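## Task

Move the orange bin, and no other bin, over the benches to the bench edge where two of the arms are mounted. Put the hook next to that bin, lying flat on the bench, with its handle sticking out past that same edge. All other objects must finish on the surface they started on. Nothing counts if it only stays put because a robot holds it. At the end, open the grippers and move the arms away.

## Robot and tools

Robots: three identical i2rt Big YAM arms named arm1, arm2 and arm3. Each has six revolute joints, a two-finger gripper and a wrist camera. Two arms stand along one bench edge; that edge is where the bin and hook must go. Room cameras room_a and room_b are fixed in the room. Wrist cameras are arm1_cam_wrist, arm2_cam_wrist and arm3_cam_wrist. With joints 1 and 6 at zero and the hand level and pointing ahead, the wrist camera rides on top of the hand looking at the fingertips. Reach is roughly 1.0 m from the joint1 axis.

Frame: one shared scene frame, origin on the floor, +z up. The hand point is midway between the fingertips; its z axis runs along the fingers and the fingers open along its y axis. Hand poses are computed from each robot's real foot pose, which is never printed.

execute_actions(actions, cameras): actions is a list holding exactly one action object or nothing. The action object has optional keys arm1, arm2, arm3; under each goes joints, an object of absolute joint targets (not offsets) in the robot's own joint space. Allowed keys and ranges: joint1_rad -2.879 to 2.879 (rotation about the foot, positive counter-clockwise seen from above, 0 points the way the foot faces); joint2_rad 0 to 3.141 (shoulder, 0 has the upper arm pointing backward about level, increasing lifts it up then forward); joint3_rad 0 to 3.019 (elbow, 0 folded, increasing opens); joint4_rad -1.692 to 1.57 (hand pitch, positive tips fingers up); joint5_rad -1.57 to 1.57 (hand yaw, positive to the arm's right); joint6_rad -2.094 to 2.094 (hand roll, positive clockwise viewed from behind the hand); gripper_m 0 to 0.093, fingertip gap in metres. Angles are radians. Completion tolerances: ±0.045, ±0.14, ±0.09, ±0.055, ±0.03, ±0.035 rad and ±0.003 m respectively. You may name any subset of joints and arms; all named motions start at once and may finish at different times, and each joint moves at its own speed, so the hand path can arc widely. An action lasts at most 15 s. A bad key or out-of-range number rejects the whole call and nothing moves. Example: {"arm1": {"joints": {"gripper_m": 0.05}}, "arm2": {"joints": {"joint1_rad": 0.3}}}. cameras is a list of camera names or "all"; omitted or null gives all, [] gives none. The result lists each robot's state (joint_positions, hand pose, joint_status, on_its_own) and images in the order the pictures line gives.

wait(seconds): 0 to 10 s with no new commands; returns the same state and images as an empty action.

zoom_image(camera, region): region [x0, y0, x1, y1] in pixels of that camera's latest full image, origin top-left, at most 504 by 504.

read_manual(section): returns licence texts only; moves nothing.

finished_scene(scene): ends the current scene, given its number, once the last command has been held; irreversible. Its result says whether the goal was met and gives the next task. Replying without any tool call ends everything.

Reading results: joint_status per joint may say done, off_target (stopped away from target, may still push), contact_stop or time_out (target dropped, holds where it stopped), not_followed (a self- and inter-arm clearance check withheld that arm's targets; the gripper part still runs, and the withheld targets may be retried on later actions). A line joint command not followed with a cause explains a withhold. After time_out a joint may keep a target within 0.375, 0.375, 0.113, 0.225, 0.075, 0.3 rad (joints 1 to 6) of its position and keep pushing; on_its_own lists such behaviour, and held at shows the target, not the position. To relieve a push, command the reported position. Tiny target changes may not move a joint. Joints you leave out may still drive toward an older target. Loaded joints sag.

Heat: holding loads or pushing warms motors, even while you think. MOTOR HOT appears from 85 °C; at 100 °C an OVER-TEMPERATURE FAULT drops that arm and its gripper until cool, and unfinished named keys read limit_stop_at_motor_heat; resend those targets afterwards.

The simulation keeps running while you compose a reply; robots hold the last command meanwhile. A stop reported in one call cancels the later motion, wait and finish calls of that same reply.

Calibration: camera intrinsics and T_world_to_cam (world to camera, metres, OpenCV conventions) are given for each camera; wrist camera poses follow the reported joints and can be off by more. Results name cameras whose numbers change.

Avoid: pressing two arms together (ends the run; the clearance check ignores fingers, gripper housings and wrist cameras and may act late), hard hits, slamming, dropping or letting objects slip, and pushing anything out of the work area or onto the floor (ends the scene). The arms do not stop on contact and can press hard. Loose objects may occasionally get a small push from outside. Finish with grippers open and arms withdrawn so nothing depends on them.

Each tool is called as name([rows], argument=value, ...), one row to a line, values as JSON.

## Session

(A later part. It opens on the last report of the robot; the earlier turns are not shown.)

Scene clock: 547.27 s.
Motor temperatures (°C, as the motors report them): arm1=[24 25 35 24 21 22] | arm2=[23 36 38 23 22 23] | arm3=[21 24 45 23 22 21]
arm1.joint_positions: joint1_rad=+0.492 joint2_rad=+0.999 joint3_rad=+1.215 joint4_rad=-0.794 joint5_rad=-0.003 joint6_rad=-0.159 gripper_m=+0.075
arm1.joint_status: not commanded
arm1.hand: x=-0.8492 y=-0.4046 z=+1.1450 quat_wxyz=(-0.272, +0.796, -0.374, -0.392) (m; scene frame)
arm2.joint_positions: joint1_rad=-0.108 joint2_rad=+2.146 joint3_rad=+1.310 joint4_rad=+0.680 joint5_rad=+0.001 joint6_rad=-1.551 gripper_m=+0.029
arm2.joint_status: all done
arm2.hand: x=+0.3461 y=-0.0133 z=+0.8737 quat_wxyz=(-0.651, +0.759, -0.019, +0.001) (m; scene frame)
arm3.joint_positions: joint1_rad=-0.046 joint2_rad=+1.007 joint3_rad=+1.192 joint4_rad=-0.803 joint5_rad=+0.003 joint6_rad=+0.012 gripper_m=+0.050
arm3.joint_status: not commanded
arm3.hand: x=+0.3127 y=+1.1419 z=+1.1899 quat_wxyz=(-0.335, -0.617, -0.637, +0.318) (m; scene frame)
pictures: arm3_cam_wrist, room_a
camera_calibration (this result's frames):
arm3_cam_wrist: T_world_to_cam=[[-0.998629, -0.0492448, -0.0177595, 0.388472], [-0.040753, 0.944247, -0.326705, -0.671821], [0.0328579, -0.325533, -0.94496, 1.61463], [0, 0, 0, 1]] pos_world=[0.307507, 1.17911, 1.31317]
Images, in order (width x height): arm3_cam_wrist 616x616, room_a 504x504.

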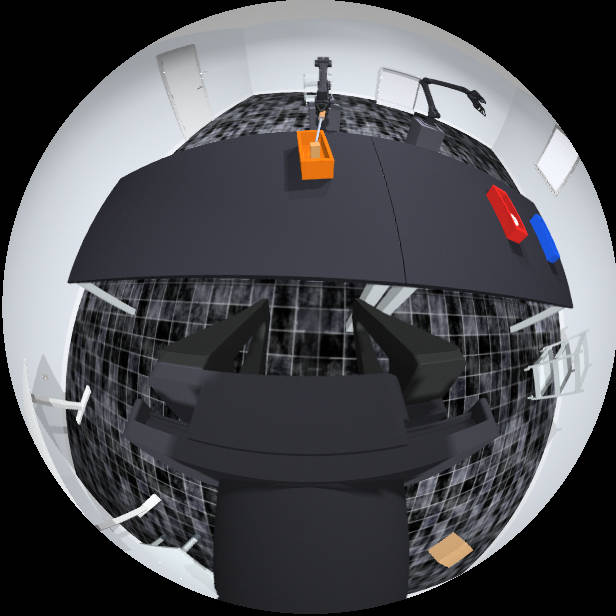

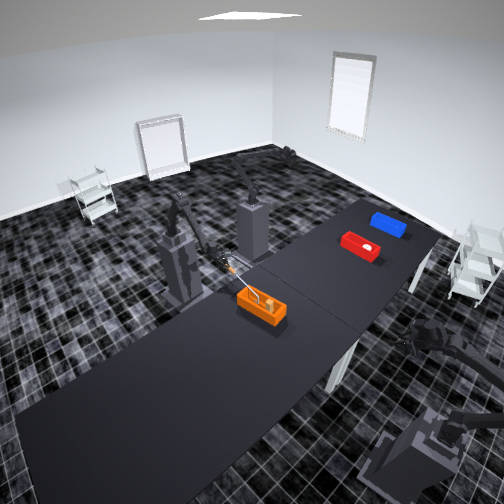

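execute_actions([
  {"arm2":{"joints":{"joint2_rad":2.01,"joint3_rad":1.09,"joint4_rad":0.775}}},
], cameras=["room_a"])

execute_actions([
  {"arm2":{"joints":{"joint2_rad":1.91,"joint3_rad":0.9,"joint4_rad":0.87}}},
], cameras=["room_a","arm3_cam_wrist"])

zoom_image(camera="room_a", region=[170,210,310,340])

Scene clock: 555.33 s.
Motor temperatures (°C, as the motors report them): arm1=[24 25 35 24 21 22] | arm2=[23 35 36 23 22 23] | arm3=[21 24 45 23 22 21]
arm1.joint_positions: joint1_rad=+0.492 joint2_rad=+0.999 joint3_rad=+1.215 joint4_rad=-0.794 joint5_rad=-0.003 joint6_rad=-0.159 gripper_m=+0.075
arm1.joint_status: not commanded
arm1.hand: x=-0.8492 y=-0.4046 z=+1.1450 quat_wxyz=(-0.272, +0.796, -0.374, -0.392) (m; scene frame)
arm2.joint_positions: joint1_rad=-0.108 joint2_rad=+2.031 joint3_rad=+1.105 joint4_rad=+0.773 joint5_rad=+0.001 joint6_rad=-1.551 gripper_m=+0.029
arm2.joint_status: all done
arm2.hand: x=+0.3445 y=-0.0739 z=+0.8800 quat_wxyz=(-0.651, +0.759, -0.019, +0.001) (m; scene frame)
arm3.joint_positions: joint1_rad=-0.046 joint2_rad=+1.007 joint3_rad=+1.192 joint4_rad=-0.803 joint5_rad=+0.003 joint6_rad=+0.012 gripper_m=+0.050
arm3.joint_status: not commanded
arm3.hand: x=+0.3127 y=+1.1419 z=+1.1899 quat_wxyz=(-0.335, -0.617, -0.637, +0.318) (m; scene frame)
pictures: room_a
Images, in order (width x height): room_a 504x504.

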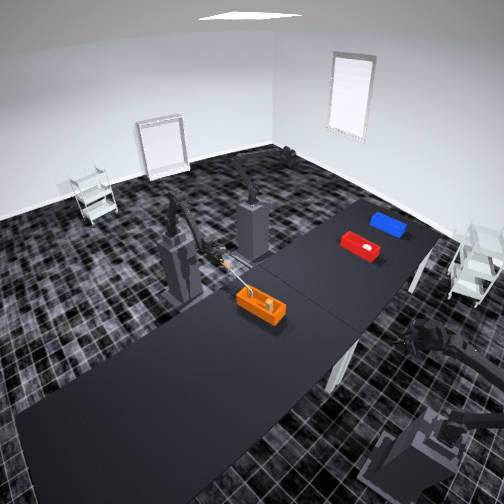

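Scene clock: 556.17 s.
Motor temperatures (°C, as the motors report them): arm1=[24 25 35 24 21 22] | arm2=[23 35 36 23 22 23] | arm3=[21 24 45 23 22 21]
arm1.joint_positions: joint1_rad=+0.492 joint2_rad=+0.999 joint3_rad=+1.215 joint4_rad=-0.794 joint5_rad=-0.003 joint6_rad=-0.159 gripper_m=+0.075
arm1.joint_status: not commanded
arm1.hand: x=-0.8492 y=-0.4046 z=+1.1450 quat_wxyz=(-0.272, +0.796, -0.374, -0.392) (m; scene frame)
arm2.joint_positions: joint1_rad=-0.108 joint2_rad=+1.933 joint3_rad=+0.911 joint4_rad=+0.866 joint5_rad=+0.001 joint6_rad=-1.551 gripper_m=+0.029
arm2.joint_status: all done
arm2.hand: x=+0.3430 y=-0.1354 z=+0.8803 quat_wxyz=(-0.651, +0.759, -0.019, +0.001) (m; scene frame)
arm3.joint_positions: joint1_rad=-0.046 joint2_rad=+1.007 joint3_rad=+1.192 joint4_rad=-0.803 joint5_rad=+0.003 joint6_rad=+0.012 gripper_m=+0.050
arm3.joint_status: not commanded
arm3.hand: x=+0.3127 y=+1.1419 z=+1.1899 quat_wxyz=(-0.335, -0.617, -0.637, +0.318) (m; scene frame)
pictures: arm3_cam_wrist, room_a
camera_calibration (this result's frames):
arm3_cam_wrist: T_world_to_cam=[[-0.998629, -0.0492448, -0.0177595, 0.388472], [-0.040753, 0.944247, -0.326705, -0.671821], [0.0328579, -0.325533, -0.94496, 1.61463], [0, 0, 0, 1]] pos_world=[0.307507, 1.17911, 1.31317]
Images, in order (width x height): arm3_cam_wrist 616x616, room_a 504x504.

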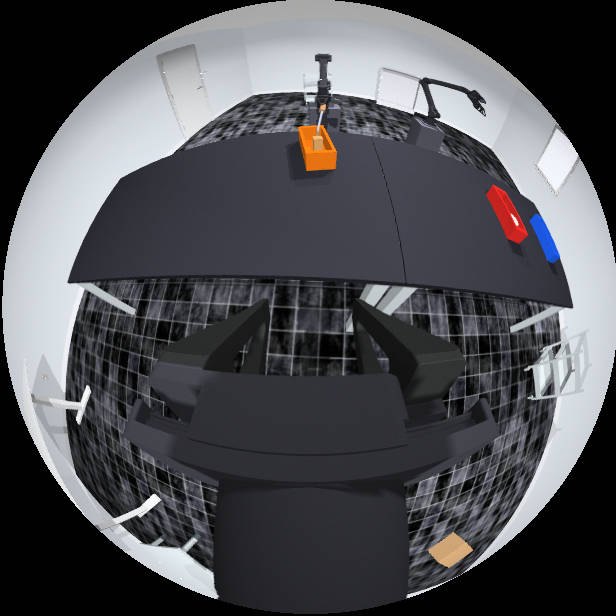

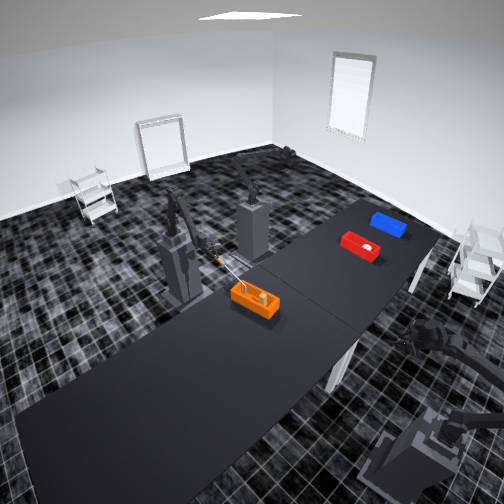

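Region (170, 210, 310, 340) of room_a's 504x504 image, scaled by 3.600, with more detail than that image has; it fills the top 468 rows of this view, and the rest is white.

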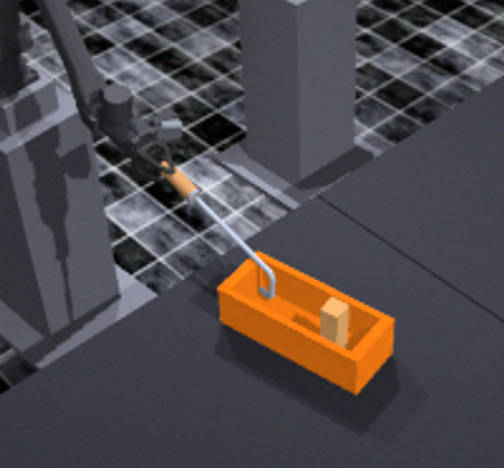

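execute_actions([
  {"arm2":{"joints":{"joint2_rad":1.835,"joint3_rad":0.745,"joint4_rad":0.945}}},
], cameras=["room_a"])

execute_actions([
  {"arm2":{"joints":{"joint2_rad":1.77,"joint3_rad":0.62,"joint4_rad":1.0}}},
], cameras=["room_a","room_b"])

zoom_image(camera="room_a", region=[170,210,310,340])

Scene clock: 566.87 s.
Motor temperatures (°C, as the motors report them): arm1=[24 25 35 24 21 22] | arm2=[23 34 35 23 22 23] | arm3=[21 24 45 23 22 21]
arm1.joint_positions: joint1_rad=+0.492 joint2_rad=+0.999 joint3_rad=+1.215 joint4_rad=-0.794 joint5_rad=-0.003 joint6_rad=-0.159 gripper_m=+0.075
arm1.joint_status: not commanded
arm1.hand: x=-0.8492 y=-0.4046 z=+1.1450 quat_wxyz=(-0.272, +0.796, -0.374, -0.392) (m; scene frame)
arm2.joint_positions: joint1_rad=-0.108 joint2_rad=+1.854 joint3_rad=+0.756 joint4_rad=+0.941 joint5_rad=+0.001 joint6_rad=-1.551 gripper_m=+0.029
arm2.joint_status: all done
arm2.hand: x=+0.3416 y=-0.1876 z=+0.8798 quat_wxyz=(-0.650, +0.760, -0.019, +0.001) (m; scene frame)
arm3.joint_positions: joint1_rad=-0.046 joint2_rad=+1.007 joint3_rad=+1.192 joint4_rad=-0.803 joint5_rad=+0.003 joint6_rad=+0.012 gripper_m=+0.050
arm3.joint_status: not commanded
arm3.hand: x=+0.3127 y=+1.1419 z=+1.1899 quat_wxyz=(-0.335, -0.617, -0.637, +0.318) (m; scene frame)
pictures: room_a
Images, in order (width x height): room_a 504x504.

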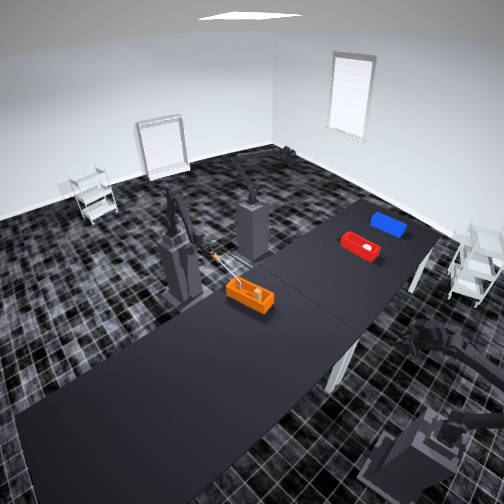

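Scene clock: 567.60 s.
Motor temperatures (°C, as the motors report them): arm1=[24 25 35 24 21 22] | arm2=[23 34 35 23 22 23] | arm3=[21 24 45 23 22 21]
arm1.joint_positions: joint1_rad=+0.492 joint2_rad=+0.999 joint3_rad=+1.215 joint4_rad=-0.794 joint5_rad=-0.003 joint6_rad=-0.159 gripper_m=+0.075
arm1.joint_status: not commanded
arm1.hand: x=-0.8492 y=-0.4046 z=+1.1450 quat_wxyz=(-0.272, +0.796, -0.374, -0.392) (m; scene frame)
arm2.joint_positions: joint1_rad=-0.108 joint2_rad=+1.786 joint3_rad=+0.630 joint4_rad=+0.996 joint5_rad=+0.001 joint6_rad=-1.551 gripper_m=+0.029
arm2.joint_status: all done
arm2.hand: x=+0.3405 y=-0.2315 z=+0.8803 quat_wxyz=(-0.649, +0.761, -0.019, +0.001) (m; scene frame)
arm3.joint_positions: joint1_rad=-0.046 joint2_rad=+1.007 joint3_rad=+1.192 joint4_rad=-0.803 joint5_rad=+0.003 joint6_rad=+0.012 gripper_m=+0.050
arm3.joint_status: not commanded
arm3.hand: x=+0.3127 y=+1.1419 z=+1.1899 quat_wxyz=(-0.335, -0.617, -0.637, +0.318) (m; scene frame)
pictures: room_a, room_b
Images, in order (width x height): room_a 504x504, room_b 504x504.

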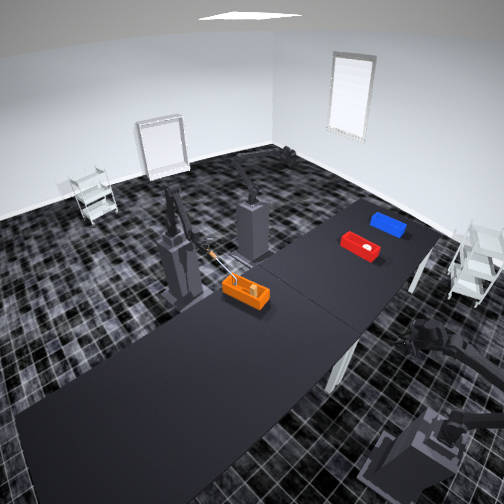

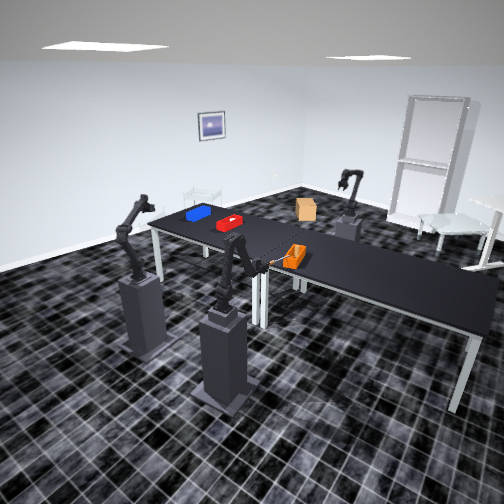

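Region (170, 210, 310, 340) of room_a's 504x504 image, scaled by 3.600, with more detail than that image has; it fills the top 468 rows of this view, and the rest is white.

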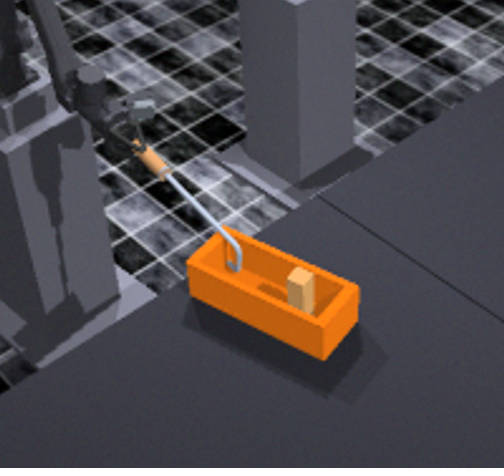

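execute_actions([
  {"arm2":{"joints":{"joint2_rad":1.745,"joint3_rad":0.565,"joint4_rad":1.025}}},
], cameras=["room_a"])

execute_actions([
  {"arm2":{"joints":{"joint2_rad":1.8,"joint3_rad":0.68,"joint4_rad":1.0}}},
], cameras=[])

execute_actions([
  {"arm2":{"joints":{"joint2_rad":1.72,"joint3_rad":0.86,"joint4_rad":0.85}}},
], cameras=["room_a","room_b"])

zoom_image(camera="room_a", region=[170,210,310,340])

Scene clock: 582.00 s.
Motor temperatures (°C, as the motors report them): arm1=[24 25 35 24 21 22] | arm2=[23 33 34 23 22 23] | arm3=[21 24 46 23 22 21]
arm1.joint_positions: joint1_rad=+0.492 joint2_rad=+0.999 joint3_rad=+1.215 joint4_rad=-0.794 joint5_rad=-0.003 joint6_rad=-0.159 gripper_m=+0.075
arm1.joint_status: not commanded
arm1.hand: x=-0.8492 y=-0.4046 z=+1.1450 quat_wxyz=(-0.272, +0.796, -0.374, -0.392) (m; scene frame)
arm2.joint_positions: joint1_rad=-0.108 joint2_rad=+1.762 joint3_rad=+0.579 joint4_rad=+1.024 joint5_rad=+0.001 joint6_rad=-1.551 gripper_m=+0.029
arm2.joint_status: all done
arm2.hand: x=+0.3401 y=-0.2496 z=+0.8799 quat_wxyz=(-0.649, +0.760, -0.019, +0.001) (m; scene frame)
arm3.joint_positions: joint1_rad=-0.046 joint2_rad=+1.007 joint3_rad=+1.192 joint4_rad=-0.803 joint5_rad=+0.003 joint6_rad=+0.012 gripper_m=+0.050
arm3.joint_status: not commanded
arm3.hand: x=+0.3127 y=+1.1419 z=+1.1899 quat_wxyz=(-0.335, -0.617, -0.637, +0.318) (m; scene frame)
pictures: room_a
Images, in order (width x height): room_a 504x504.

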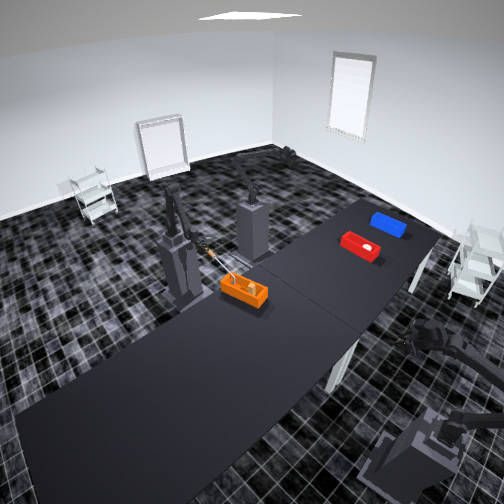

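Scene clock: 582.77 s.
Motor temperatures (°C, as the motors report them): arm1=[24 25 35 24 21 22] | arm2=[23 33 34 23 22 23] | arm3=[21 24 46 23 22 21]
arm1.joint_positions: joint1_rad=+0.492 joint2_rad=+0.999 joint3_rad=+1.215 joint4_rad=-0.794 joint5_rad=-0.003 joint6_rad=-0.159 gripper_m=+0.075
arm1.joint_status: not commanded
arm1.hand: x=-0.8492 y=-0.4046 z=+1.1450 quat_wxyz=(-0.272, +0.796, -0.374, -0.392) (m; scene frame)
arm2.joint_positions: joint1_rad=-0.108 joint2_rad=+1.792 joint3_rad=+0.637 joint4_rad=+1.001 joint5_rad=+0.001 joint6_rad=-1.551 gripper_m=+0.029
arm2.joint_status: all done
arm2.hand: x=+0.3406 y=-0.2287 z=+0.8811 quat_wxyz=(-0.651, +0.759, -0.019, +0.001) (m; scene frame)
arm3.joint_positions: joint1_rad=-0.046 joint2_rad=+1.007 joint3_rad=+1.192 joint4_rad=-0.803 joint5_rad=+0.003 joint6_rad=+0.012 gripper_m=+0.050
arm3.joint_status: not commanded
arm3.hand: x=+0.3127 y=+1.1419 z=+1.1899 quat_wxyz=(-0.335, -0.617, -0.637, +0.318) (m; scene frame)
pictures: none
No camera images: the call's "cameras" was empty. Leave "cameras" out to get every camera's image.

Scene clock: 583.77 s.
Motor temperatures (°C, as the motors report them): arm1=[24 25 35 24 21 22] | arm2=[23 33 34 23 22 23] | arm3=[21 24 46 23 22 21]
arm1.joint_positions: joint1_rad=+0.492 joint2_rad=+0.999 joint3_rad=+1.215 joint4_rad=-0.794 joint5_rad=-0.003 joint6_rad=-0.159 gripper_m=+0.075
arm1.joint_status: not commanded
arm1.hand: x=-0.8492 y=-0.4046 z=+1.1450 quat_wxyz=(-0.272, +0.796, -0.374, -0.392) (m; scene frame)
arm2.joint_positions: joint1_rad=-0.108 joint2_rad=+1.787 joint3_rad=+0.790 joint4_rad=+0.821 joint5_rad=+0.001 joint6_rad=-1.551 gripper_m=+0.029
arm2.joint_status: all done
arm2.hand: x=+0.3420 y=-0.1785 z=+0.9052 quat_wxyz=(-0.643, +0.766, -0.019, +0.001) (m; scene frame)
arm3.joint_positions: joint1_rad=-0.046 joint2_rad=+1.007 joint3_rad=+1.192 joint4_rad=-0.803 joint5_rad=+0.003 joint6_rad=+0.012 gripper_m=+0.050
arm3.joint_status: not commanded
arm3.hand: x=+0.3127 y=+1.1419 z=+1.1899 quat_wxyz=(-0.335, -0.617, -0.637, +0.318) (m; scene frame)
pictures: room_a, room_b
Images, in order (width x height): room_a 504x504, room_b 504x504.

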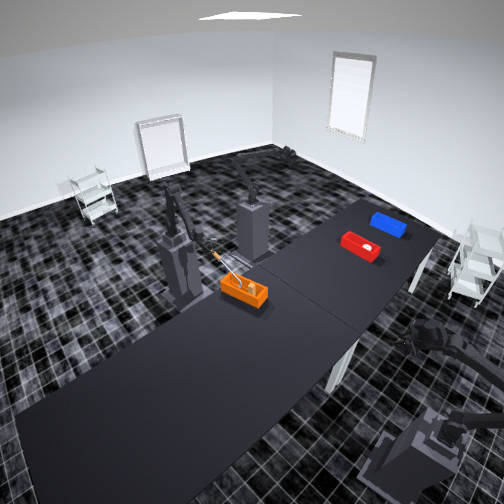

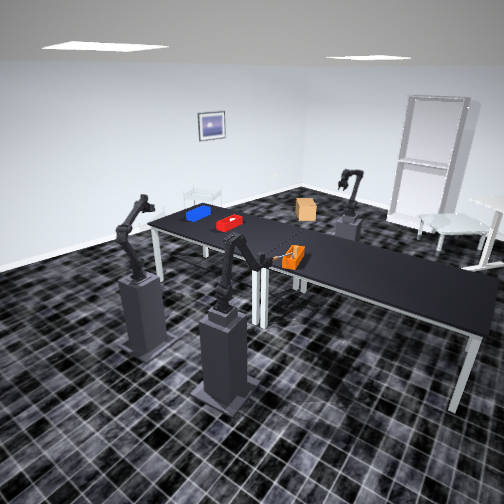

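Region (170, 210, 310, 340) of room_a's 504x504 image, scaled by 3.600, with more detail than that image has; it fills the top 468 rows of this view, and the rest is white.

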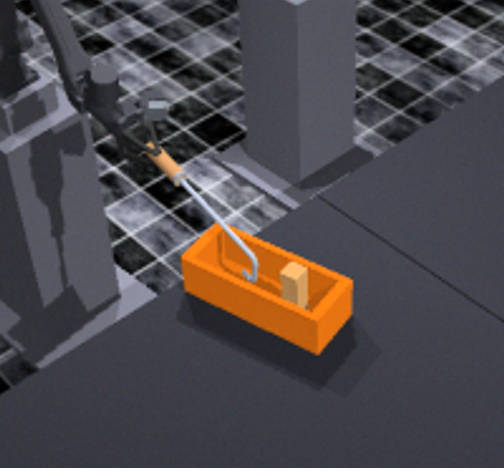

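execute_actions([
  {"arm2":{"joints":{"joint2_rad":1.55}}},
], cameras=["room_a"])

execute_actions([
  {"arm2":{"joints":{"joint1_rad":0.13}}},
], cameras=["room_a","arm3_cam_wrist"])

Scene clock: 591.73 s.
Motor temperatures (°C, as the motors report them): arm1=[24 25 35 24 21 22] | arm2=[23 34 37 23 22 23] | arm3=[21 24 46 23 22 21]
arm1.joint_positions: joint1_rad=+0.492 joint2_rad=+0.999 joint3_rad=+1.215 joint4_rad=-0.794 joint5_rad=-0.003 joint6_rad=-0.159 gripper_m=+0.075
arm1.joint_status: not commanded
arm1.hand: x=-0.8492 y=-0.4046 z=+1.1450 quat_wxyz=(-0.272, +0.796, -0.374, -0.392) (m; scene frame)
arm2.joint_positions: joint1_rad=-0.108 joint2_rad=+1.578 joint3_rad=+0.790 joint4_rad=+0.807 joint5_rad=+0.001 joint6_rad=-1.551 gripper_m=+0.029
arm2.joint_status: all done
arm2.hand: x=+0.3422 y=-0.1897 z=+1.0259 quat_wxyz=(-0.714, +0.700, -0.018, +0.001) (m; scene frame)
arm3.joint_positions: joint1_rad=-0.046 joint2_rad=+1.007 joint3_rad=+1.192 joint4_rad=-0.803 joint5_rad=+0.003 joint6_rad=+0.012 gripper_m=+0.050
arm3.joint_status: not commanded
arm3.hand: x=+0.3127 y=+1.1419 z=+1.1899 quat_wxyz=(-0.335, -0.617, -0.637, +0.318) (m; scene frame)
pictures: room_a
Images, in order (width x height): room_a 504x504.

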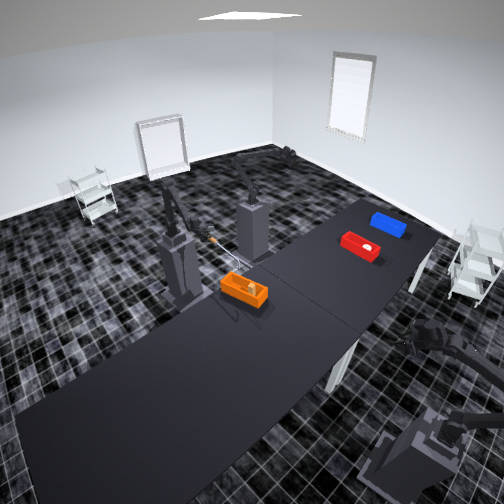

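Scene clock: 593.20 s.
Motor temperatures (°C, as the motors report them): arm1=[24 25 35 24 21 22] | arm2=[23 34 37 23 22 23] | arm3=[21 24 46 23 22 21]
arm1.joint_positions: joint1_rad=+0.492 joint2_rad=+0.999 joint3_rad=+1.215 joint4_rad=-0.794 joint5_rad=-0.003 joint6_rad=-0.159 gripper_m=+0.075
arm1.joint_status: not commanded
arm1.hand: x=-0.8492 y=-0.4046 z=+1.1450 quat_wxyz=(-0.272, +0.796, -0.374, -0.392) (m; scene frame)
arm2.joint_positions: joint1_rad=+0.125 joint2_rad=+1.578 joint3_rad=+0.790 joint4_rad=+0.807 joint5_rad=+0.000 joint6_rad=-1.551 gripper_m=+0.029
arm2.joint_status: all done
arm2.hand: x=+0.2013 y=-0.2025 z=+1.0265 quat_wxyz=(-0.710, +0.697, +0.064, -0.082) (m; scene frame)
arm3.joint_positions: joint1_rad=-0.046 joint2_rad=+1.007 joint3_rad=+1.192 joint4_rad=-0.803 joint5_rad=+0.003 joint6_rad=+0.012 gripper_m=+0.050
arm3.joint_status: not commanded
arm3.hand: x=+0.3127 y=+1.1419 z=+1.1899 quat_wxyz=(-0.335, -0.617, -0.637, +0.318) (m; scene frame)
pictures: arm3_cam_wrist, room_a
camera_calibration (this result's frames):
arm3_cam_wrist: T_world_to_cam=[[-0.998629, -0.0492448, -0.0177595, 0.388472], [-0.040753, 0.944247, -0.326705, -0.671821], [0.0328579, -0.325533, -0.94496, 1.61463], [0, 0, 0, 1]] pos_world=[0.307507, 1.17911, 1.31317]
Images, in order (width x height): arm3_cam_wrist 616x616, room_a 504x504.

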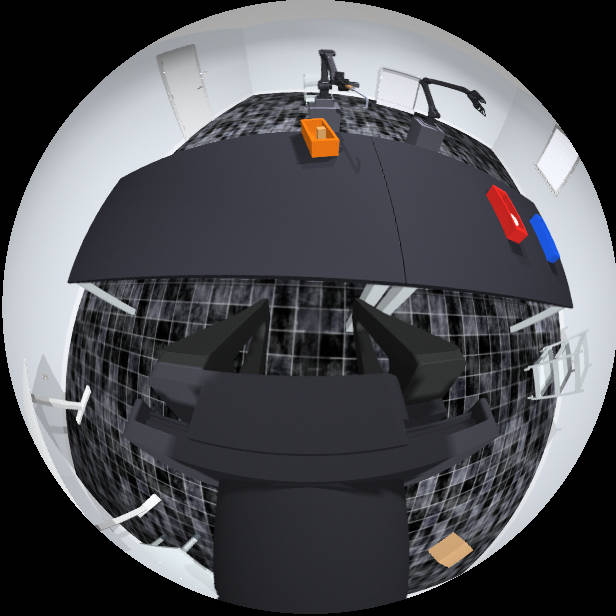

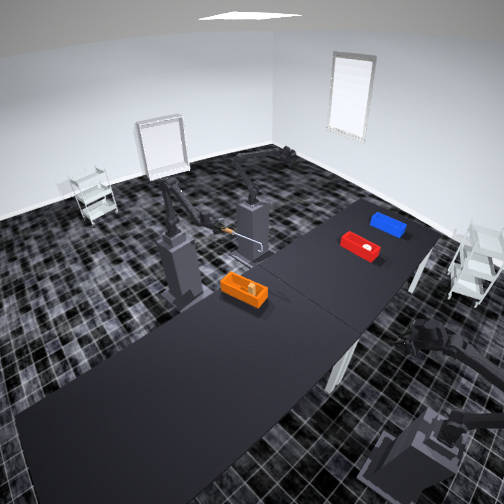

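execute_actions([
  {"arm2":{"joints":{"joint1_rad":0.1,"joint2_rad":1.9,"joint3_rad":1.23,"joint4_rad":0.69}}},
], cameras=[])

execute_actions([
  {"arm2":{"joints":{"joint2_rad":2.07}}},
], cameras=["room_a"])

execute_actions([
  {"arm2":{"joints":{"joint2_rad":2.12,"joint6_rad":-0.78}}},
], cameras=["room_a","arm2_cam_wrist"])

Scene clock: 609.17 s.
Motor temperatures (°C, as the motors report them): arm1=[24 25 35 24 21 22] | arm2=[23 34 40 23 22 23] | arm3=[21 24 46 23 22 21]
arm1.joint_positions: joint1_rad=+0.492 joint2_rad=+0.999 joint3_rad=+1.215 joint4_rad=-0.794 joint5_rad=-0.003 joint6_rad=-0.159 gripper_m=+0.075
arm1.joint_status: not commanded
arm1.hand: x=-0.8492 y=-0.4046 z=+1.1450 quat_wxyz=(-0.272, +0.796, -0.374, -0.392) (m; scene frame)
arm2.joint_positions: joint1_rad=+0.103 joint2_rad=+1.949 joint3_rad=+1.139 joint4_rad=+0.649 joint5_rad=+0.000 joint6_rad=-1.551 gripper_m=+0.029
arm2.joint_status: joint3_rad time_out (moved +0.349 of +0.440); the others done
arm2.on_its_own: joint3_rad reads +1.139 and still pushes toward +1.230 since a time_out
arm2.hand: x=+0.1917 y=-0.0786 z=+0.9254 quat_wxyz=(-0.645, +0.759, +0.061, -0.068) (m; scene frame)
arm3.joint_positions: joint1_rad=-0.046 joint2_rad=+1.007 joint3_rad=+1.192 joint4_rad=-0.803 joint5_rad=+0.003 joint6_rad=+0.012 gripper_m=+0.050
arm3.joint_status: not commanded
arm3.hand: x=+0.3127 y=+1.1419 z=+1.1899 quat_wxyz=(-0.335, -0.617, -0.637, +0.318) (m; scene frame)
pictures: none
No camera images: the call's "cameras" was empty. Leave "cameras" out to get every camera's image.

not run: a stop came earlier in this reply.

not run: a stop came earlier in this reply.

execute_actions([
  {"arm2":{"joints":{"joint2_rad":2.03,"joint3_rad":1.24,"joint4_rad":0.69}}},
], cameras=["room_a","arm2_cam_wrist"])

Scene clock: 614.97 s.
Motor temperatures (°C, as the motors report them): arm1=[24 25 35 24 21 22] | arm2=[23 34 41 23 22 23] | arm3=[21 24 46 23 22 21]
arm1.joint_positions: joint1_rad=+0.492 joint2_rad=+0.999 joint3_rad=+1.215 joint4_rad=-0.794 joint5_rad=-0.003 joint6_rad=-0.159 gripper_m=+0.075
arm1.joint_status: not commanded
arm1.hand: x=-0.8492 y=-0.4046 z=+1.1450 quat_wxyz=(-0.272, +0.796, -0.374, -0.392) (m; scene frame)
arm2.joint_positions: joint1_rad=+0.103 joint2_rad=+2.044 joint3_rad=+1.178 joint4_rad=+0.671 joint5_rad=+0.000 joint6_rad=-1.552 gripper_m=+0.029
arm2.joint_status: all done
arm2.hand: x=+0.1891 y=-0.0661 z=+0.8825 quat_wxyz=(-0.633, +0.769, +0.062, -0.066) (m; scene frame)
arm3.joint_positions: joint1_rad=-0.046 joint2_rad=+1.007 joint3_rad=+1.192 joint4_rad=-0.803 joint5_rad=+0.003 joint6_rad=+0.012 gripper_m=+0.050
arm3.joint_status: not commanded
arm3.hand: x=+0.3127 y=+1.1419 z=+1.1899 quat_wxyz=(-0.335, -0.617, -0.637, +0.318) (m; scene frame)
pictures: arm2_cam_wrist, room_a
camera_calibration (this result's frames):
arm2_cam_wrist: T_world_to_cam=[[-0.0147069, 0.184924, 0.982643, -0.855016], [0.899169, -0.427411, 0.093892, -0.276299], [0.437355, 0.884943, -0.159992, 0.238184], [0, 0, 0, 1]] pos_world=[0.131693, -0.17076, 0.904225]
Images, in order (width x height): arm2_cam_wrist 616x616, room_a 504x504.

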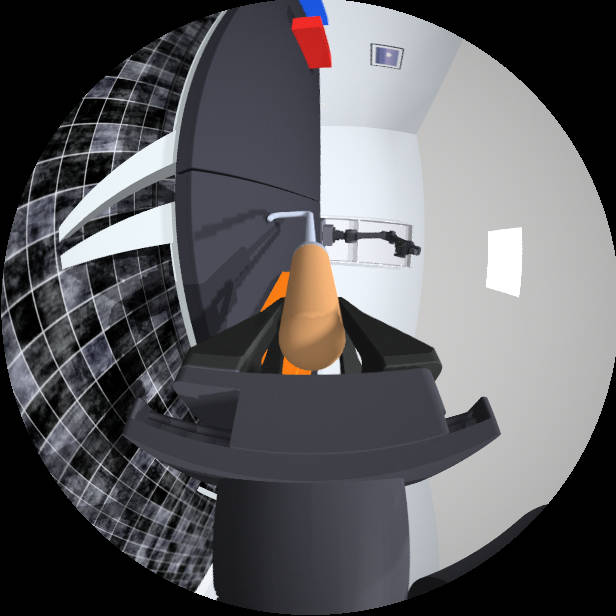

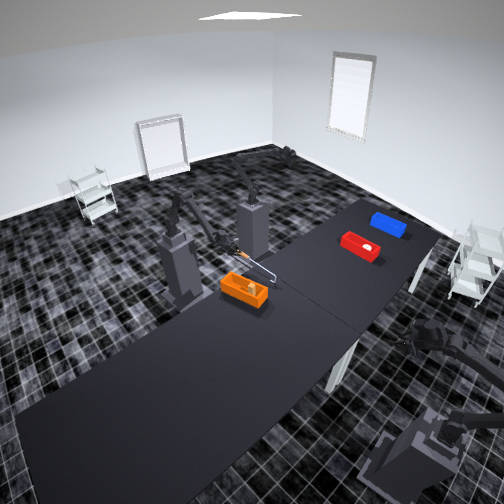

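Same state as before. Roll back while lowering.

execute_actions([
  {"arm2":{"joints":{"joint2_rad":2.1,"joint6_rad":-0.78}}},
], cameras=["room_a"])

execute_actions([
  {"arm2":{"joints":{"joint2_rad":2.15,"joint6_rad":0.0}}},
], cameras=["room_a","arm2_cam_wrist"])

Scene clock: 622.23 s.
Motor temperatures (°C, as the motors report them): arm1=[24 25 35 24 21 22] | arm2=[23 34 40 23 22 23] | arm3=[21 24 46 23 22 21]
arm1.joint_positions: joint1_rad=+0.492 joint2_rad=+0.999 joint3_rad=+1.215 joint4_rad=-0.794 joint5_rad=-0.003 joint6_rad=-0.159 gripper_m=+0.075
arm1.joint_status: not commanded
arm1.hand: x=-0.8492 y=-0.4046 z=+1.1450 quat_wxyz=(-0.272, +0.796, -0.374, -0.392) (m; scene frame)
arm2.joint_positions: joint1_rad=+0.093 joint2_rad=+2.082 joint3_rad=+1.196 joint4_rad=+0.687 joint5_rad=+0.009 joint6_rad=-0.791 gripper_m=+0.029
arm2.joint_status: all done
arm2.hand: x=+0.1965 y=-0.0593 z=+0.8670 quat_wxyz=(-0.564, +0.737, -0.234, -0.290) (m; scene frame)
arm3.joint_positions: joint1_rad=-0.046 joint2_rad=+1.007 joint3_rad=+1.192 joint4_rad=-0.803 joint5_rad=+0.003 joint6_rad=+0.012 gripper_m=+0.050
arm3.joint_status: not commanded
arm3.hand: x=+0.3127 y=+1.1419 z=+1.1899 quat_wxyz=(-0.335, -0.617, -0.637, +0.318) (m; scene frame)
pictures: room_a
Images, in order (width x height): room_a 504x504.

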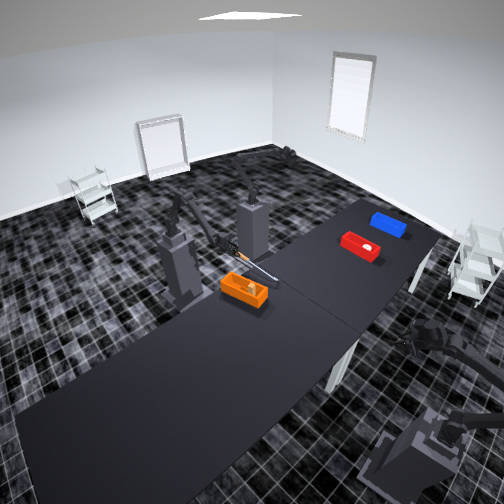

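Scene clock: 623.93 s.
Motor temperatures (°C, as the motors report them): arm1=[24 25 35 24 21 22] | arm2=[23 34 40 23 22 23] | arm3=[21 24 46 23 22 21]
arm1.joint_positions: joint1_rad=+0.492 joint2_rad=+0.999 joint3_rad=+1.215 joint4_rad=-0.794 joint5_rad=-0.003 joint6_rad=-0.159 gripper_m=+0.075
arm1.joint_status: not commanded
arm1.hand: x=-0.8492 y=-0.4046 z=+1.1450 quat_wxyz=(-0.272, +0.796, -0.374, -0.392) (m; scene frame)
arm2.joint_positions: joint1_rad=+0.093 joint2_rad=+2.141 joint3_rad=+1.201 joint4_rad=+0.689 joint5_rad=+0.009 joint6_rad=-0.008 gripper_m=+0.029
arm2.joint_status: all done
arm2.hand: x=+0.1967 y=-0.0610 z=+0.8276 quat_wxyz=(-0.398, +0.604, -0.508, -0.468) (m; scene frame)
arm3.joint_positions: joint1_rad=-0.046 joint2_rad=+1.007 joint3_rad=+1.192 joint4_rad=-0.803 joint5_rad=+0.003 joint6_rad=+0.012 gripper_m=+0.050
arm3.joint_status: not commanded
arm3.hand: x=+0.3127 y=+1.1419 z=+1.1899 quat_wxyz=(-0.335, -0.617, -0.637, +0.318) (m; scene frame)
pictures: arm2_cam_wrist, room_a
camera_calibration (this result's frames):
arm2_cam_wrist: T_world_to_cam=[[0.986624, 0.162633, 0.0111309, -0.196167], [0.132619, -0.761082, -0.634954, 0.457834], [-0.0947932, 0.627937, -0.77247, 0.817488], [0, 0, 0, 1]] pos_world=[0.210318, -0.132978, 0.924372]
Images, in order (width x height): arm2_cam_wrist 616x616, room_a 504x504.

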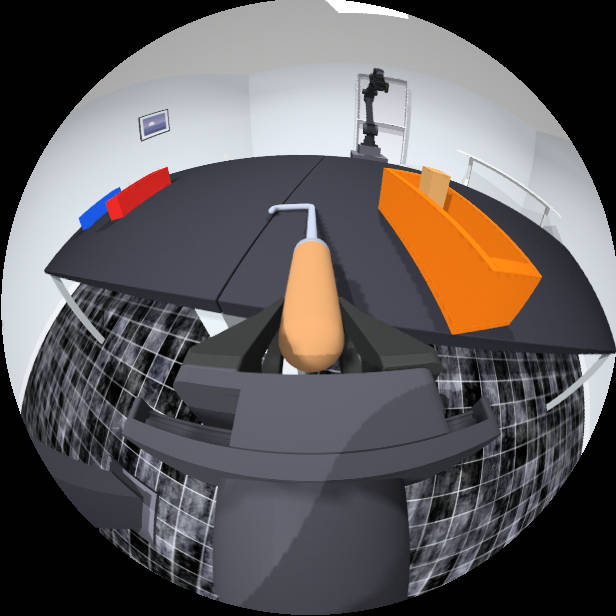

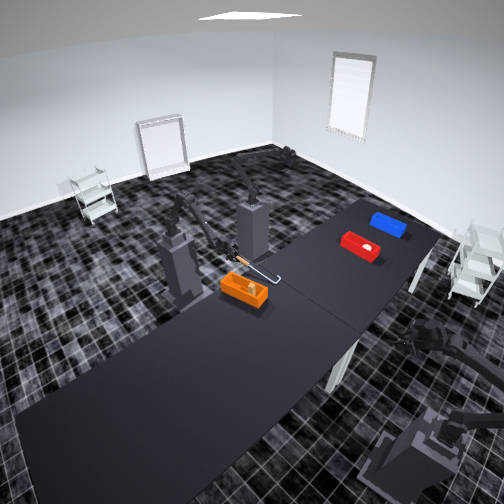

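execute_actions([
  {"arm2":{"joints":{"joint2_rad":2.18,"joint3_rad":1.36,"joint4_rad":0.53}}},
], cameras=[])

execute_actions([
  {"arm2":{"joints":{"joint2_rad":2.235}}},
], cameras=["room_a","arm2_cam_wrist","room_b"])

Scene clock: 634.17 s.
Motor temperatures (°C, as the motors report them): arm1=[24 25 35 24 21 22] | arm2=[23 34 39 23 22 23] | arm3=[21 24 46 23 22 21]
arm1.joint_positions: joint1_rad=+0.492 joint2_rad=+0.999 joint3_rad=+1.215 joint4_rad=-0.794 joint5_rad=-0.003 joint6_rad=-0.159 gripper_m=+0.075
arm1.joint_status: not commanded
arm1.hand: x=-0.8492 y=-0.4046 z=+1.1450 quat_wxyz=(-0.272, +0.796, -0.374, -0.392) (m; scene frame)
arm2.joint_positions: joint1_rad=+0.093 joint2_rad=+2.173 joint3_rad=+1.314 joint4_rad=+0.540 joint5_rad=+0.002 joint6_rad=-0.003 gripper_m=+0.029
arm2.joint_status: all done
arm2.hand: x=+0.1906 y=-0.0334 z=+0.8223 quat_wxyz=(-0.377, +0.620, -0.521, -0.450) (m; scene frame)
arm3.joint_positions: joint1_rad=-0.046 joint2_rad=+1.007 joint3_rad=+1.192 joint4_rad=-0.803 joint5_rad=+0.003 joint6_rad=+0.012 gripper_m=+0.050
arm3.joint_status: not commanded
arm3.hand: x=+0.3127 y=+1.1419 z=+1.1899 quat_wxyz=(-0.335, -0.617, -0.637, +0.318) (m; scene frame)
pictures: none
No camera images: the call's "cameras" was empty. Leave "cameras" out to get every camera's image.

Scene clock: 634.97 s.
Motor temperatures (°C, as the motors report them): arm1=[24 25 35 24 21 22] | arm2=[23 34 39 23 22 23] | arm3=[21 24 46 23 22 21]
arm1.joint_positions: joint1_rad=+0.492 joint2_rad=+0.999 joint3_rad=+1.215 joint4_rad=-0.794 joint5_rad=-0.003 joint6_rad=-0.159 gripper_m=+0.075
arm1.joint_status: not commanded
arm1.hand: x=-0.8492 y=-0.4046 z=+1.1450 quat_wxyz=(-0.272, +0.796, -0.374, -0.392) (m; scene frame)
arm2.joint_positions: joint1_rad=+0.093 joint2_rad=+2.230 joint3_rad=+1.314 joint4_rad=+0.538 joint5_rad=+0.002 joint6_rad=-0.003 gripper_m=+0.029
arm2.joint_status: all done
arm2.hand: x=+0.1916 y=-0.0400 z=+0.7786 quat_wxyz=(-0.361, +0.633, -0.532, -0.431) (m; scene frame)
arm3.joint_positions: joint1_rad=-0.046 joint2_rad=+1.007 joint3_rad=+1.192 joint4_rad=-0.803 joint5_rad=+0.003 joint6_rad=+0.012 gripper_m=+0.050
arm3.joint_status: not commanded
arm3.hand: x=+0.3127 y=+1.1419 z=+1.1899 quat_wxyz=(-0.335, -0.617, -0.637, +0.318) (m; scene frame)
pictures: arm2_cam_wrist, room_a, room_b
camera_calibration (this result's frames):
arm2_cam_wrist: T_world_to_cam=[[0.985657, 0.168679, 0.00521095, -0.189005], [0.14566, -0.834746, -0.531019, 0.357006], [-0.0852218, 0.524162, -0.847344, 0.818263], [0, 0, 0, 1]] pos_world=[0.204026, -0.0990121, 0.883912]
Images, in order (width x height): arm2_cam_wrist 616x616, room_a 504x504, room_b 504x504.

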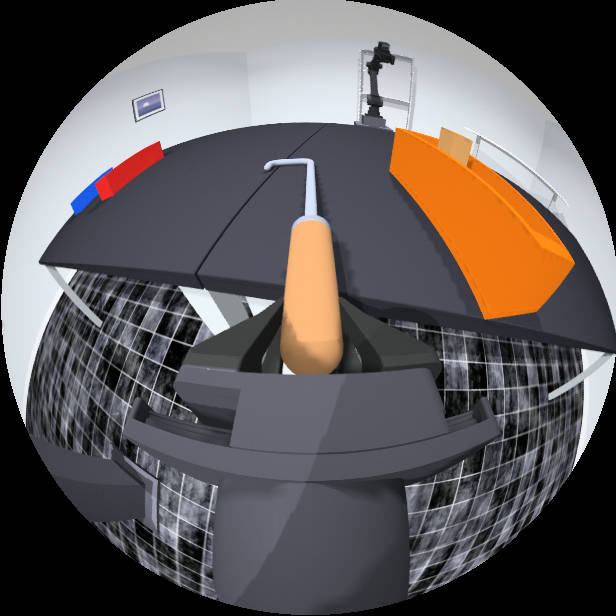

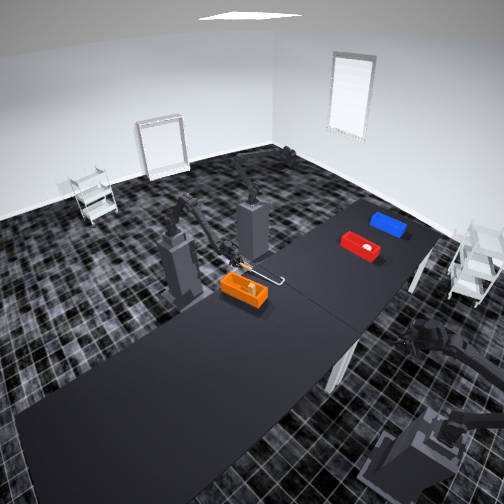

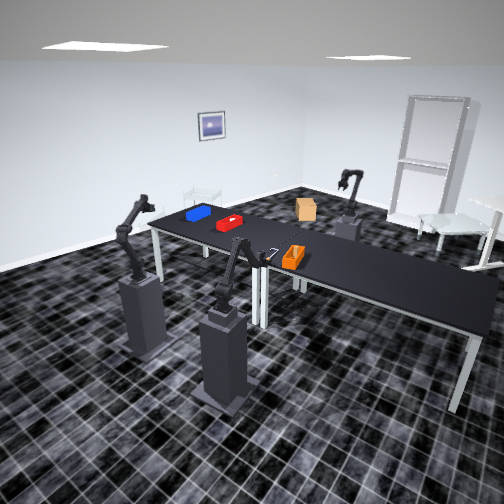

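execute_actions([
  {"arm2":{"joints":{"joint2_rad":2.245}}},
], cameras=[])

execute_actions([
  {"arm2":{"joints":{"gripper_m":0.075}}},
], cameras=[])

execute_actions([
  {"arm2":{"joints":{"joint2_rad":1.3}}},
])

zoom_image(camera="room_a", region=[190,220,330,340])

Scene clock: 645.13 s.
Motor temperatures (°C, as the motors report them): arm1=[24 25 35 24 21 22] | arm2=[23 34 38 23 22 23] | arm3=[21 24 47 23 22 21]
arm1.joint_positions: joint1_rad=+0.492 joint2_rad=+0.999 joint3_rad=+1.215 joint4_rad=-0.794 joint5_rad=-0.003 joint6_rad=-0.159 gripper_m=+0.075
arm1.joint_status: not commanded
arm1.hand: x=-0.8492 y=-0.4046 z=+1.1450 quat_wxyz=(-0.272, +0.796, -0.374, -0.392) (m; scene frame)
arm2.joint_positions: joint1_rad=+0.093 joint2_rad=+2.230 joint3_rad=+1.314 joint4_rad=+0.538 joint5_rad=+0.002 joint6_rad=-0.003 gripper_m=+0.029
arm2.joint_status: all done
arm2.hand: x=+0.1916 y=-0.0400 z=+0.7786 quat_wxyz=(-0.361, +0.633, -0.532, -0.431) (m; scene frame)
arm3.joint_positions: joint1_rad=-0.046 joint2_rad=+1.007 joint3_rad=+1.192 joint4_rad=-0.803 joint5_rad=+0.003 joint6_rad=+0.012 gripper_m=+0.050
arm3.joint_status: not commanded
arm3.hand: x=+0.3127 y=+1.1419 z=+1.1899 quat_wxyz=(-0.335, -0.617, -0.637, +0.318) (m; scene frame)
pictures: none
No camera images: the call's "cameras" was empty. Leave "cameras" out to get every camera's image.

Scene clock: 645.80 s.
Motor temperatures (°C, as the motors report them): arm1=[24 25 35 24 21 22] | arm2=[23 34 38 23 22 23] | arm3=[21 24 47 23 22 21]
arm1.joint_positions: joint1_rad=+0.492 joint2_rad=+0.999 joint3_rad=+1.215 joint4_rad=-0.794 joint5_rad=-0.003 joint6_rad=-0.159 gripper_m=+0.075
arm1.joint_status: not commanded
arm1.hand: x=-0.8492 y=-0.4046 z=+1.1450 quat_wxyz=(-0.272, +0.796, -0.374, -0.392) (m; scene frame)
arm2.joint_positions: joint1_rad=+0.093 joint2_rad=+2.230 joint3_rad=+1.314 joint4_rad=+0.537 joint5_rad=+0.002 joint6_rad=-0.003 gripper_m=+0.075
arm2.joint_status: all done
arm2.hand: x=+0.1916 y=-0.0401 z=+0.7783 quat_wxyz=(-0.361, +0.633, -0.532, -0.431) (m; scene frame)
arm3.joint_positions: joint1_rad=-0.046 joint2_rad=+1.007 joint3_rad=+1.192 joint4_rad=-0.803 joint5_rad=+0.003 joint6_rad=+0.012 gripper_m=+0.050
arm3.joint_status: not commanded
arm3.hand: x=+0.3127 y=+1.1419 z=+1.1899 quat_wxyz=(-0.335, -0.617, -0.637, +0.318) (m; scene frame)
pictures: none
No camera images: the call's "cameras" was empty. Leave "cameras" out to get every camera's image.

Scene clock: 647.53 s.
Motor temperatures (°C, as the motors report them): arm1=[24 25 35 24 21 22] | arm2=[23 34 38 23 22 23] | arm3=[21 24 47 23 22 21]
arm1.joint_positions: joint1_rad=+0.492 joint2_rad=+0.999 joint3_rad=+1.215 joint4_rad=-0.794 joint5_rad=-0.003 joint6_rad=-0.159 gripper_m=+0.075
arm1.joint_status: not commanded
arm1.hand: x=-0.8492 y=-0.4046 z=+1.1450 quat_wxyz=(-0.272, +0.796, -0.374, -0.392) (m; scene frame)
arm2.joint_positions: joint1_rad=+0.093 joint2_rad=+1.299 joint3_rad=+1.347 joint4_rad=+0.534 joint5_rad=+0.002 joint6_rad=-0.003 gripper_m=+0.075
arm2.joint_status: all done
arm2.hand: x=+0.2288 y=-0.2339 z=+1.4513 quat_wxyz=(-0.566, +0.361, -0.306, -0.675) (m; scene frame)
arm3.joint_positions: joint1_rad=-0.046 joint2_rad=+1.007 joint3_rad=+1.192 joint4_rad=-0.803 joint5_rad=+0.003 joint6_rad=+0.012 gripper_m=+0.050
arm3.joint_status: not commanded
arm3.hand: x=+0.3127 y=+1.1419 z=+1.1899 quat_wxyz=(-0.335, -0.617, -0.637, +0.318) (m; scene frame)
pictures: arm1_cam_wrist, arm2_cam_wrist, arm3_cam_wrist, room_a, room_b
camera_calibration (this result's frames):
arm1_cam_wrist: T_world_to_cam=[[0.815791, 0.563896, 0.128477, 0.775961], [0.56849, -0.741015, -0.357373, 0.596123], [-0.106318, 0.36458, -0.925083, 1.24012], [0, 0, 0, 1]] pos_world=[-0.840066, -0.447947, 1.26056]
arm2_cam_wrist: T_world_to_cam=[[0.986509, 0.163662, -0.00374008, -0.184869], [0.00451028, -0.0500103, -0.998739, 1.44156], [-0.163643, 0.985248, -0.0500738, 0.461748], [0, 0, 0, 1]] pos_world=[0.251435, -0.352587, 1.46217]
arm3_cam_wrist: T_world_to_cam=[[-0.998629, -0.0492448, -0.0177595, 0.388472], [-0.040753, 0.944247, -0.326705, -0.671821], [0.0328579, -0.325533, -0.94496, 1.61463], [0, 0, 0, 1]] pos_world=[0.307507, 1.17911, 1.31317]
Images, in order (width x height): arm1_cam_wrist 616x616, arm2_cam_wrist 616x616, arm3_cam_wrist 616x616, room_a 504x504, room_b 504x504.

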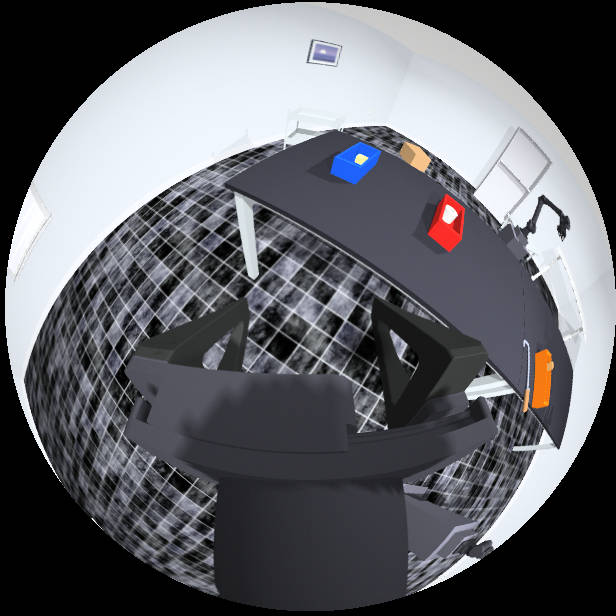

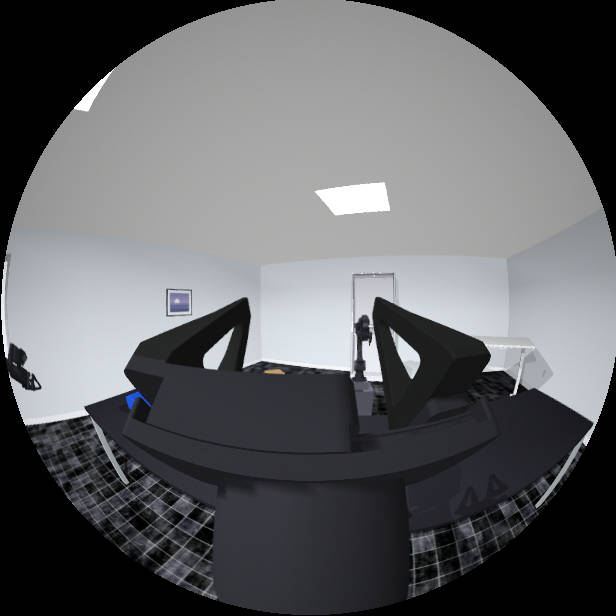

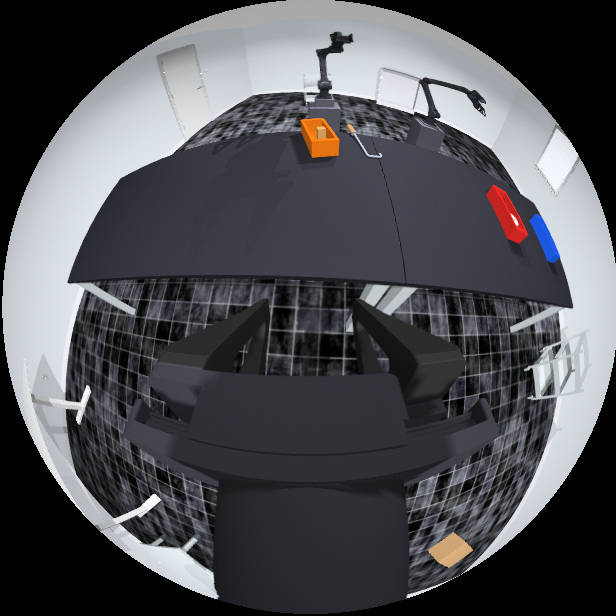

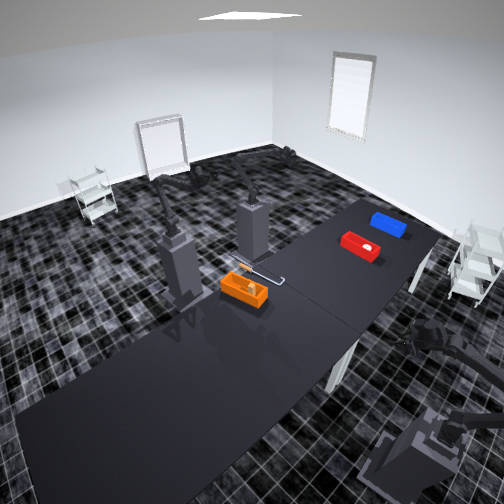

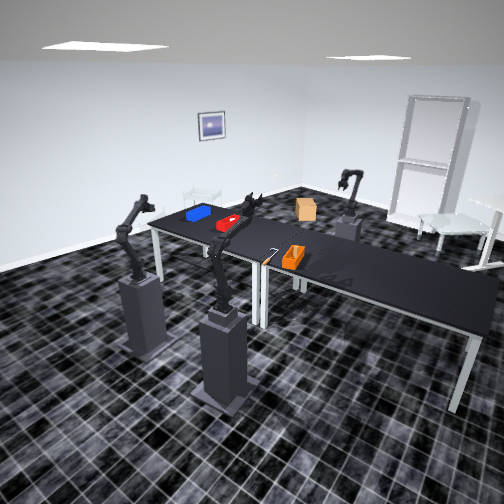

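Region (190, 220, 330, 340) of room_a's 504x504 image, scaled by 3.600, with more detail than that image has; it fills the top 432 rows of this view, and the rest is white.

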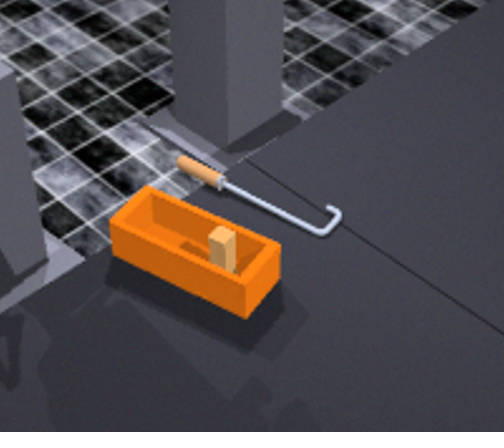

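finished_scene(scene=1)

The scene is finished: the task was done.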